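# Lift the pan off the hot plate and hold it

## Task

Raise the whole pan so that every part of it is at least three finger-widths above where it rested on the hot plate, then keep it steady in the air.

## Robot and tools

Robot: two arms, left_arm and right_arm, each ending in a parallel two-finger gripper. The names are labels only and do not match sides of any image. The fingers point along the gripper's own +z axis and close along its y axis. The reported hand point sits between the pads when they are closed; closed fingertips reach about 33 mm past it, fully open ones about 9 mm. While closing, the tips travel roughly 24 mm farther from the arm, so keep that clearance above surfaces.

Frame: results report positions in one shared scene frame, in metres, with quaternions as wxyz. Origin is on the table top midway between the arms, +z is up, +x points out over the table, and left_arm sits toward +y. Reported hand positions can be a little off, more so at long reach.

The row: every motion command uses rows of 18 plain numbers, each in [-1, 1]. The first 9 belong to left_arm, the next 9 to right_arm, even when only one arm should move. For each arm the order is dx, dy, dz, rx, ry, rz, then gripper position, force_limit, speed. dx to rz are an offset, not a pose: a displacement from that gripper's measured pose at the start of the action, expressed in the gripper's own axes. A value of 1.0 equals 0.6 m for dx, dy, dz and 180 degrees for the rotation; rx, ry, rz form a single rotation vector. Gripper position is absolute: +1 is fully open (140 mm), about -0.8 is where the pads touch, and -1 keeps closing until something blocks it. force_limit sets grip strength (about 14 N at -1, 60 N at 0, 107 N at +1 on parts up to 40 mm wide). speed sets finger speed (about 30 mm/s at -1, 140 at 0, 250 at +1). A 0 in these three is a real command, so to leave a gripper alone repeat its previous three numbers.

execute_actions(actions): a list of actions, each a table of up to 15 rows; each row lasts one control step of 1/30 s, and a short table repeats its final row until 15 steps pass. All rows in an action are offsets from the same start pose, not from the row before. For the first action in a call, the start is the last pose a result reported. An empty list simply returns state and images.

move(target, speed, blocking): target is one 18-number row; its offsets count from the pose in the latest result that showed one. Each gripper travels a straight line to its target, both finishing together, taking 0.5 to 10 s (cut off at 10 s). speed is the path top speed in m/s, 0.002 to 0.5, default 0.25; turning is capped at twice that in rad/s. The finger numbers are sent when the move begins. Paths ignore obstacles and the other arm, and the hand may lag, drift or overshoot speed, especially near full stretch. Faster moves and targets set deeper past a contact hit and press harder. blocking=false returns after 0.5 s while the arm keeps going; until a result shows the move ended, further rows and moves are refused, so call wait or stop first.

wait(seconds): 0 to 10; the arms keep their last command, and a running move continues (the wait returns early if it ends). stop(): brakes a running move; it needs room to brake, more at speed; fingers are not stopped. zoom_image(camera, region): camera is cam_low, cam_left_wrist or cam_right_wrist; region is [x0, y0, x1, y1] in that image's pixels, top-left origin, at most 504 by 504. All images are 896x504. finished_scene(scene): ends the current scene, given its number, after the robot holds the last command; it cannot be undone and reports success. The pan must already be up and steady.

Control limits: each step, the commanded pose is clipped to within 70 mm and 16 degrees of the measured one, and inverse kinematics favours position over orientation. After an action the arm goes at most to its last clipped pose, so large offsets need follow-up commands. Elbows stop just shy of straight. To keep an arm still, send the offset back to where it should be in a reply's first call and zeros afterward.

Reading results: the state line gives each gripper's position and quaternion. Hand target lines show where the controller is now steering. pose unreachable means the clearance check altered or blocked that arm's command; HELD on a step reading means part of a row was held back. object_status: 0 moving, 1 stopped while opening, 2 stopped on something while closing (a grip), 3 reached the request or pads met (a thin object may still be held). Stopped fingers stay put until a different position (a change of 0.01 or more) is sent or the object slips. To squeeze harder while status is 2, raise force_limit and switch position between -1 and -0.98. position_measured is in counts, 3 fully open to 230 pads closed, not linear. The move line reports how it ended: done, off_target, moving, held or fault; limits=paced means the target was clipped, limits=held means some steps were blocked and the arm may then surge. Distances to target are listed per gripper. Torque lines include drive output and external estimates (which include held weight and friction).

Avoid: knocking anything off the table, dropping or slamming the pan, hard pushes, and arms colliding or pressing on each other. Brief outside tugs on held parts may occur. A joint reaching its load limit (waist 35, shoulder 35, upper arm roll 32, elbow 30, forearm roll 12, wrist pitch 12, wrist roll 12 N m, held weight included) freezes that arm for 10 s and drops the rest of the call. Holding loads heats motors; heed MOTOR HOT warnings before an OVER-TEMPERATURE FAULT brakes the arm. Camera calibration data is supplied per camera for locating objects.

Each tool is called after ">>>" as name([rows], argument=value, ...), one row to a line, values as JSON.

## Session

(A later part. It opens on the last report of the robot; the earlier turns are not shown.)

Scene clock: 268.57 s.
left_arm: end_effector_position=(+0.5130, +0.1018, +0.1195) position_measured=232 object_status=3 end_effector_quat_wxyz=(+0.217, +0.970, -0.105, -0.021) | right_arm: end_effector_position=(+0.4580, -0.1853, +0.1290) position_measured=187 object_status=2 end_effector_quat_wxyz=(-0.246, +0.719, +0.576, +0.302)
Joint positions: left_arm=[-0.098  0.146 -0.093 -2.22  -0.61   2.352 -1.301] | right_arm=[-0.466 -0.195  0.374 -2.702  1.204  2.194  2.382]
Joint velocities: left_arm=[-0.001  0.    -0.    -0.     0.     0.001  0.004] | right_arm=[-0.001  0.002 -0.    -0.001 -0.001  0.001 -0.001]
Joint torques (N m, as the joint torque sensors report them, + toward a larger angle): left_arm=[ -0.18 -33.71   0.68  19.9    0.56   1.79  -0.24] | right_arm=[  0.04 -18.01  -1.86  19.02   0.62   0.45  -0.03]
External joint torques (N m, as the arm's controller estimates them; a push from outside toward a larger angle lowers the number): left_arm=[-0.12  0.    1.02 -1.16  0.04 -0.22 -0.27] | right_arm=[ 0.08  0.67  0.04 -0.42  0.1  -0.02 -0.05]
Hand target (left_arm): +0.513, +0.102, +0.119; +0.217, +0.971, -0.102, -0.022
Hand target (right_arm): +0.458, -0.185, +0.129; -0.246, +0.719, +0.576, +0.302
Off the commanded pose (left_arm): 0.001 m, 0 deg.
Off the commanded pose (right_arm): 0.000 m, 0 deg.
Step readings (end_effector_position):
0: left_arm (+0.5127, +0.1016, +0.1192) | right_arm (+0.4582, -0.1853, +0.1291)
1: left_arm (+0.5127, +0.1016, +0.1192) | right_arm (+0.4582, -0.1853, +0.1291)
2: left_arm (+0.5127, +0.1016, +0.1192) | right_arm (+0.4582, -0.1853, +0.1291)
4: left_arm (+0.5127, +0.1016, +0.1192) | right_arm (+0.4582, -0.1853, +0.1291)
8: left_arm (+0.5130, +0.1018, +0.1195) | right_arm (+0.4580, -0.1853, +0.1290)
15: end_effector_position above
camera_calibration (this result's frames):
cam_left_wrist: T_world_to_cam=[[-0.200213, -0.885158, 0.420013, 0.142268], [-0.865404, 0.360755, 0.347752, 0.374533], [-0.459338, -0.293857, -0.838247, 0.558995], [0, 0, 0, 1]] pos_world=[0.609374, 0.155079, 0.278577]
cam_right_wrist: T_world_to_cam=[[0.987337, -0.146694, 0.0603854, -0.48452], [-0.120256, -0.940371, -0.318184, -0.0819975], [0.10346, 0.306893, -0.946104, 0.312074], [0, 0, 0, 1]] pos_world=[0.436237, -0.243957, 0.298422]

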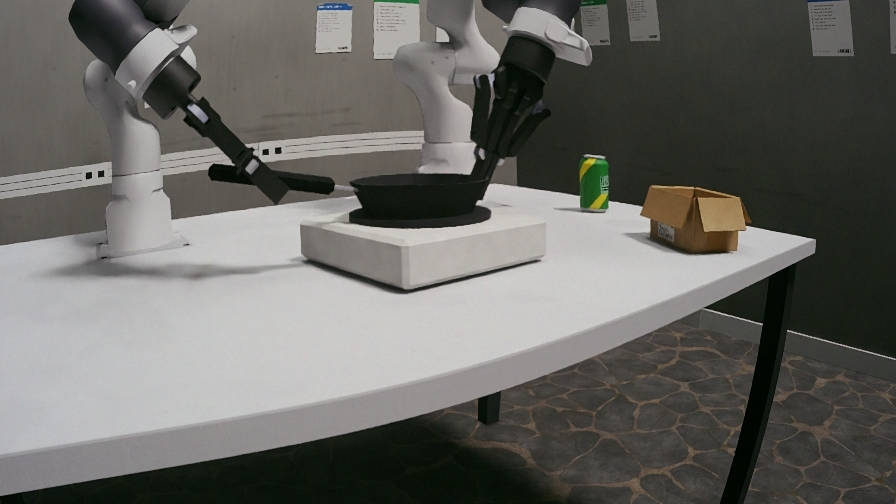

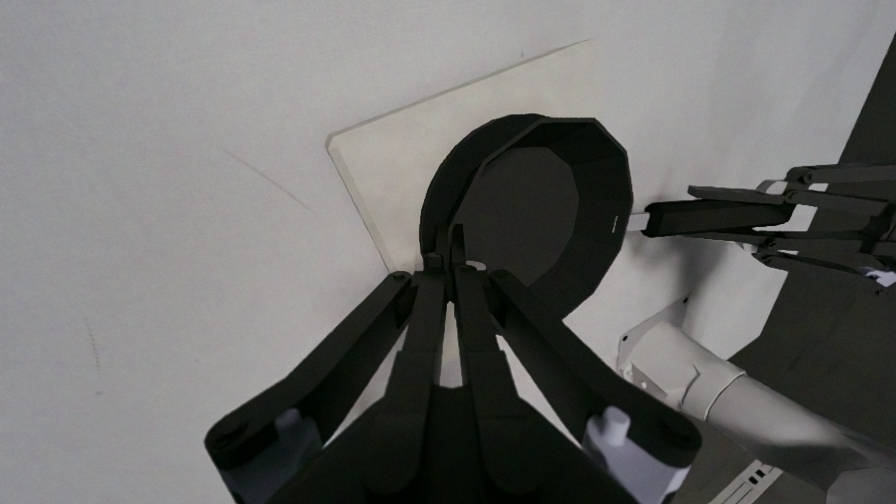

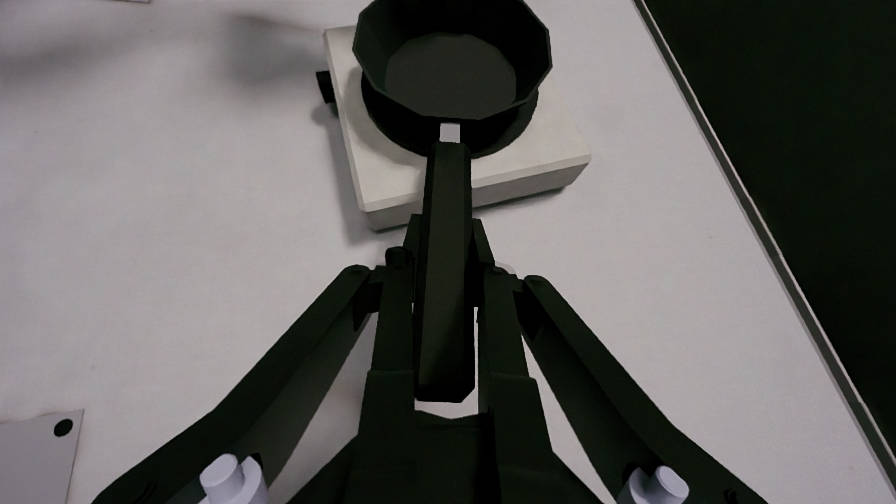

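>>> move(target=[0.0007,0.0638,-0.1357,0,0,0,-1,0.8,-0.5, 0.1076,-0.0009,-0.1045,0,0,0,-1,0.8,-0.5], speed=0.08)

Scene clock: 283.20 s.
left_arm: end_effector_position=(+0.5125, +0.1022, +0.2065) position_measured=232 object_status=3 end_effector_quat_wxyz=(+0.217, +0.970, -0.108, -0.020) | right_arm: end_effector_position=(+0.4578, -0.1851, +0.2167) position_measured=187 object_status=2 end_effector_quat_wxyz=(-0.246, +0.717, +0.577, +0.303)
Joint positions: left_arm=[-0.09   0.016 -0.079 -2.151 -0.533  2.171 -1.408] | right_arm=[-0.472 -0.416  0.326 -2.665  1.083  2.007  2.589]
Joint velocities: left_arm=[ 0.002  0.001  0.001  0.001  0.003 -0.013 -0.008] | right_arm=[ 0.001 -0.    -0.001 -0.    -0.008 -0.01   0.017]
Joint torques (N m, as the joint torque sensors report them, + toward a larger angle): left_arm=[ -0.42 -33.71   0.65  25.09   1.34   1.51  -0.53] | right_arm=[  0.31 -16.26  -4.61  24.37   0.72  -0.21   0.25]
External joint torques (N m, as the arm's controller estimates them; a push from outside toward a larger angle lowers the number): left_arm=[-0.54 -2.27  0.56  1.92  0.96 -0.65 -0.55] | right_arm=[ 0.25 -1.84 -0.93  1.95 -0.41 -0.96  0.22]
Hand target (left_arm): +0.512, +0.101, +0.210; +0.216, +0.970, -0.105, -0.021
Hand target (right_arm): +0.458, -0.184, +0.220; -0.247, +0.717, +0.577, +0.303
Off the commanded pose (left_arm): 0.003 m, 0 deg.
Off the commanded pose (right_arm): 0.002 m, 0 deg.
move: done
camera_calibration (this result's frames):
cam_left_wrist: T_world_to_cam=[[-0.206571, -0.883745, 0.419908, 0.109213], [-0.863724, 0.366336, 0.346092, 0.342624], [-0.459685, -0.291192, -0.838986, 0.631847], [0, 0, 0, 1]] pos_world=[0.608943, 0.15499, 0.365672]
cam_right_wrist: T_world_to_cam=[[0.98759, -0.143539, 0.0637465, -0.48985], [-0.116162, -0.940734, -0.318632, -0.0557546], [0.105704, 0.307273, -0.945733, 0.394003], [0, 0, 0, 1]] pos_world=[0.435646, -0.243829, 0.386082]

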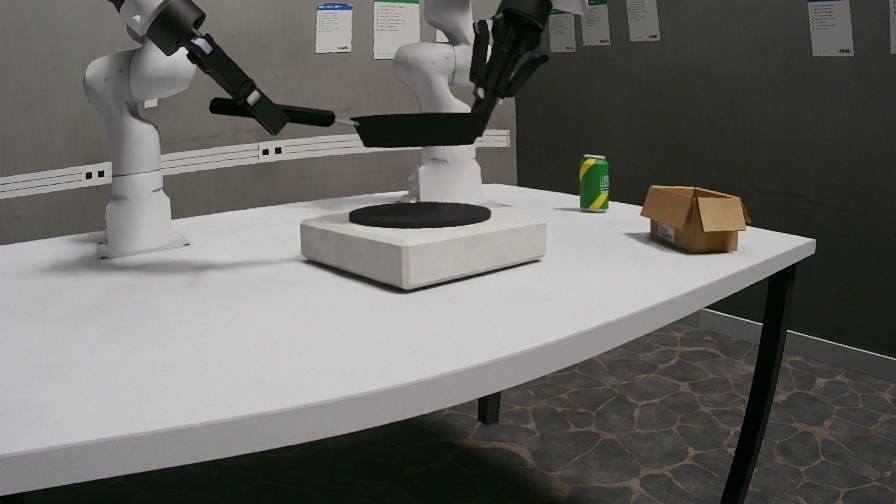

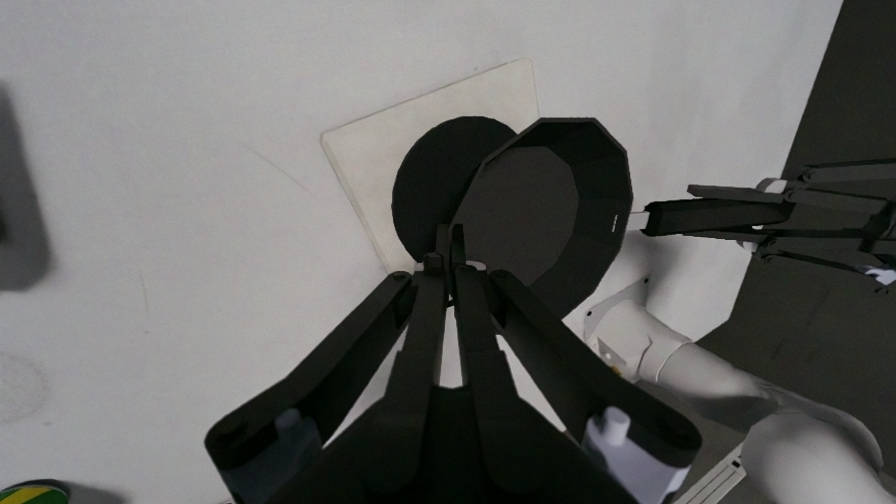

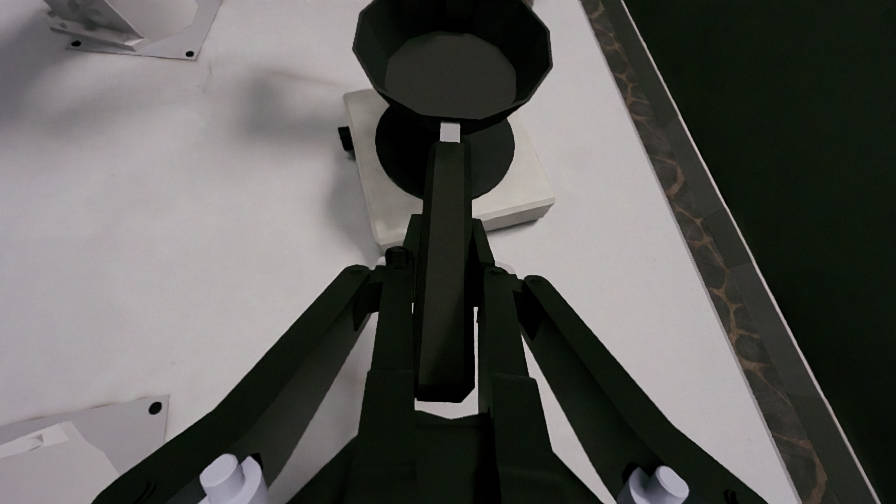

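The pan is up about 8.7 cm and level. I'll confirm it is holding still before I end the scene.

>>> execute_actions(actions=[])

Scene clock: 285.53 s.
left_arm: end_effector_position=(+0.5119, +0.1025, +0.2064) position_measured=232 object_status=3 end_effector_quat_wxyz=(+0.217, +0.970, -0.107, -0.022) | right_arm: end_effector_position=(+0.4572, -0.1849, +0.2167) position_measured=187 object_status=2 end_effector_quat_wxyz=(-0.247, +0.718, +0.577, +0.302)
Joint positions: left_arm=[-0.09   0.016 -0.079 -2.151 -0.532  2.168 -1.409] | right_arm=[-0.472 -0.416  0.326 -2.665  1.082  2.005  2.592]
Joint velocities: left_arm=[ 0.    -0.     0.     0.     0.001 -0.001 -0.001] | right_arm=[-0.    -0.     0.001  0.    -0.     0.     0.001]
Joint torques (N m, as the joint torque sensors report them, + toward a larger angle): left_arm=[ -0.9  -33.77   0.16  24.4    1.31   1.53  -0.55] | right_arm=[  0.08 -16.74  -4.25  24.34   0.81  -0.2    0.33]
External joint torques (N m, as the arm's controller estimates them; a push from outside toward a larger angle lowers the number): left_arm=[-0.91 -2.39  0.18  1.29  0.93 -0.6  -0.57] | right_arm=[ 0.09 -2.43 -0.5   1.97 -0.31 -0.96  0.31]
Hand target (left_arm): +0.512, +0.101, +0.210; +0.216, +0.970, -0.105, -0.021
Hand target (right_arm): +0.458, -0.184, +0.220; -0.247, +0.717, +0.577, +0.303
Off the commanded pose (left_arm): 0.003 m, 0 deg.
Off the commanded pose (right_arm): 0.002 m, 0 deg.
camera_calibration (this result's frames):
cam_left_wrist: T_world_to_cam=[[-0.205268, -0.884076, 0.419851, 0.108702], [-0.86295, 0.36587, 0.348507, 0.341196], [-0.461717, -0.290773, -0.838015, 0.632348], [0, 0, 0, 1]] pos_world=[0.608714, 0.155137, 0.365369]
cam_right_wrist: T_world_to_cam=[[0.987733, -0.143972, 0.0604584, -0.48867], [-0.117562, -0.940467, -0.318907, -0.0548855], [0.102773, 0.307887, -0.945856, 0.395409], [0, 0, 0, 1]] pos_world=[0.435586, -0.243714, 0.38604]

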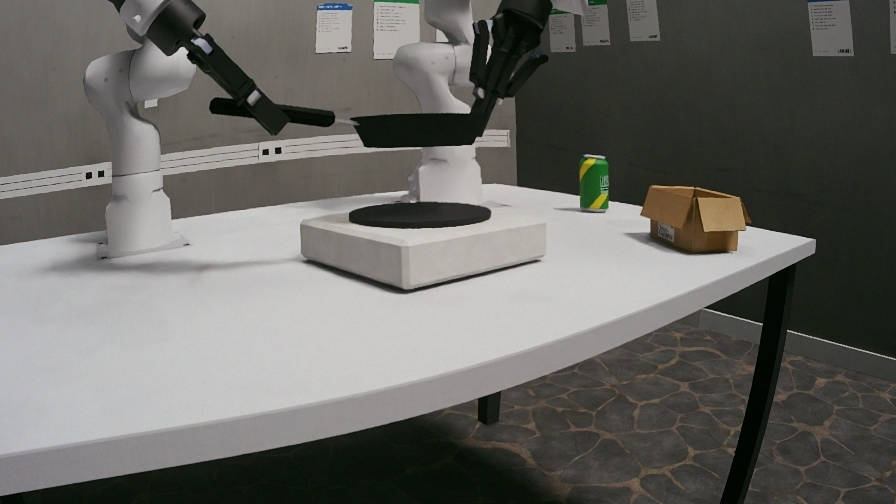

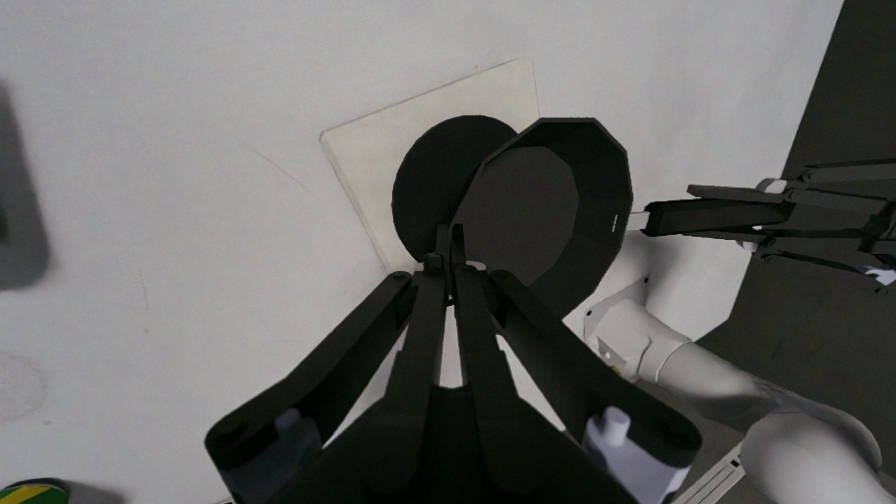

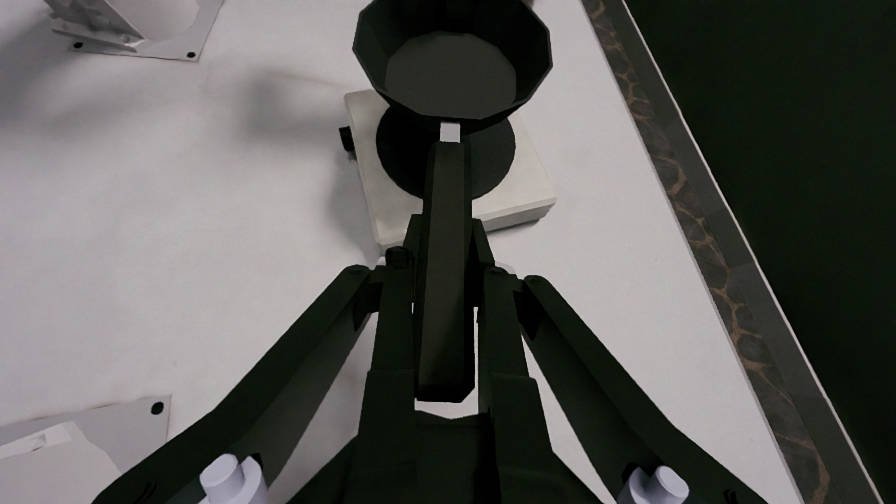

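>>> finished_scene(scene=1)

The scene is finished: the task was done.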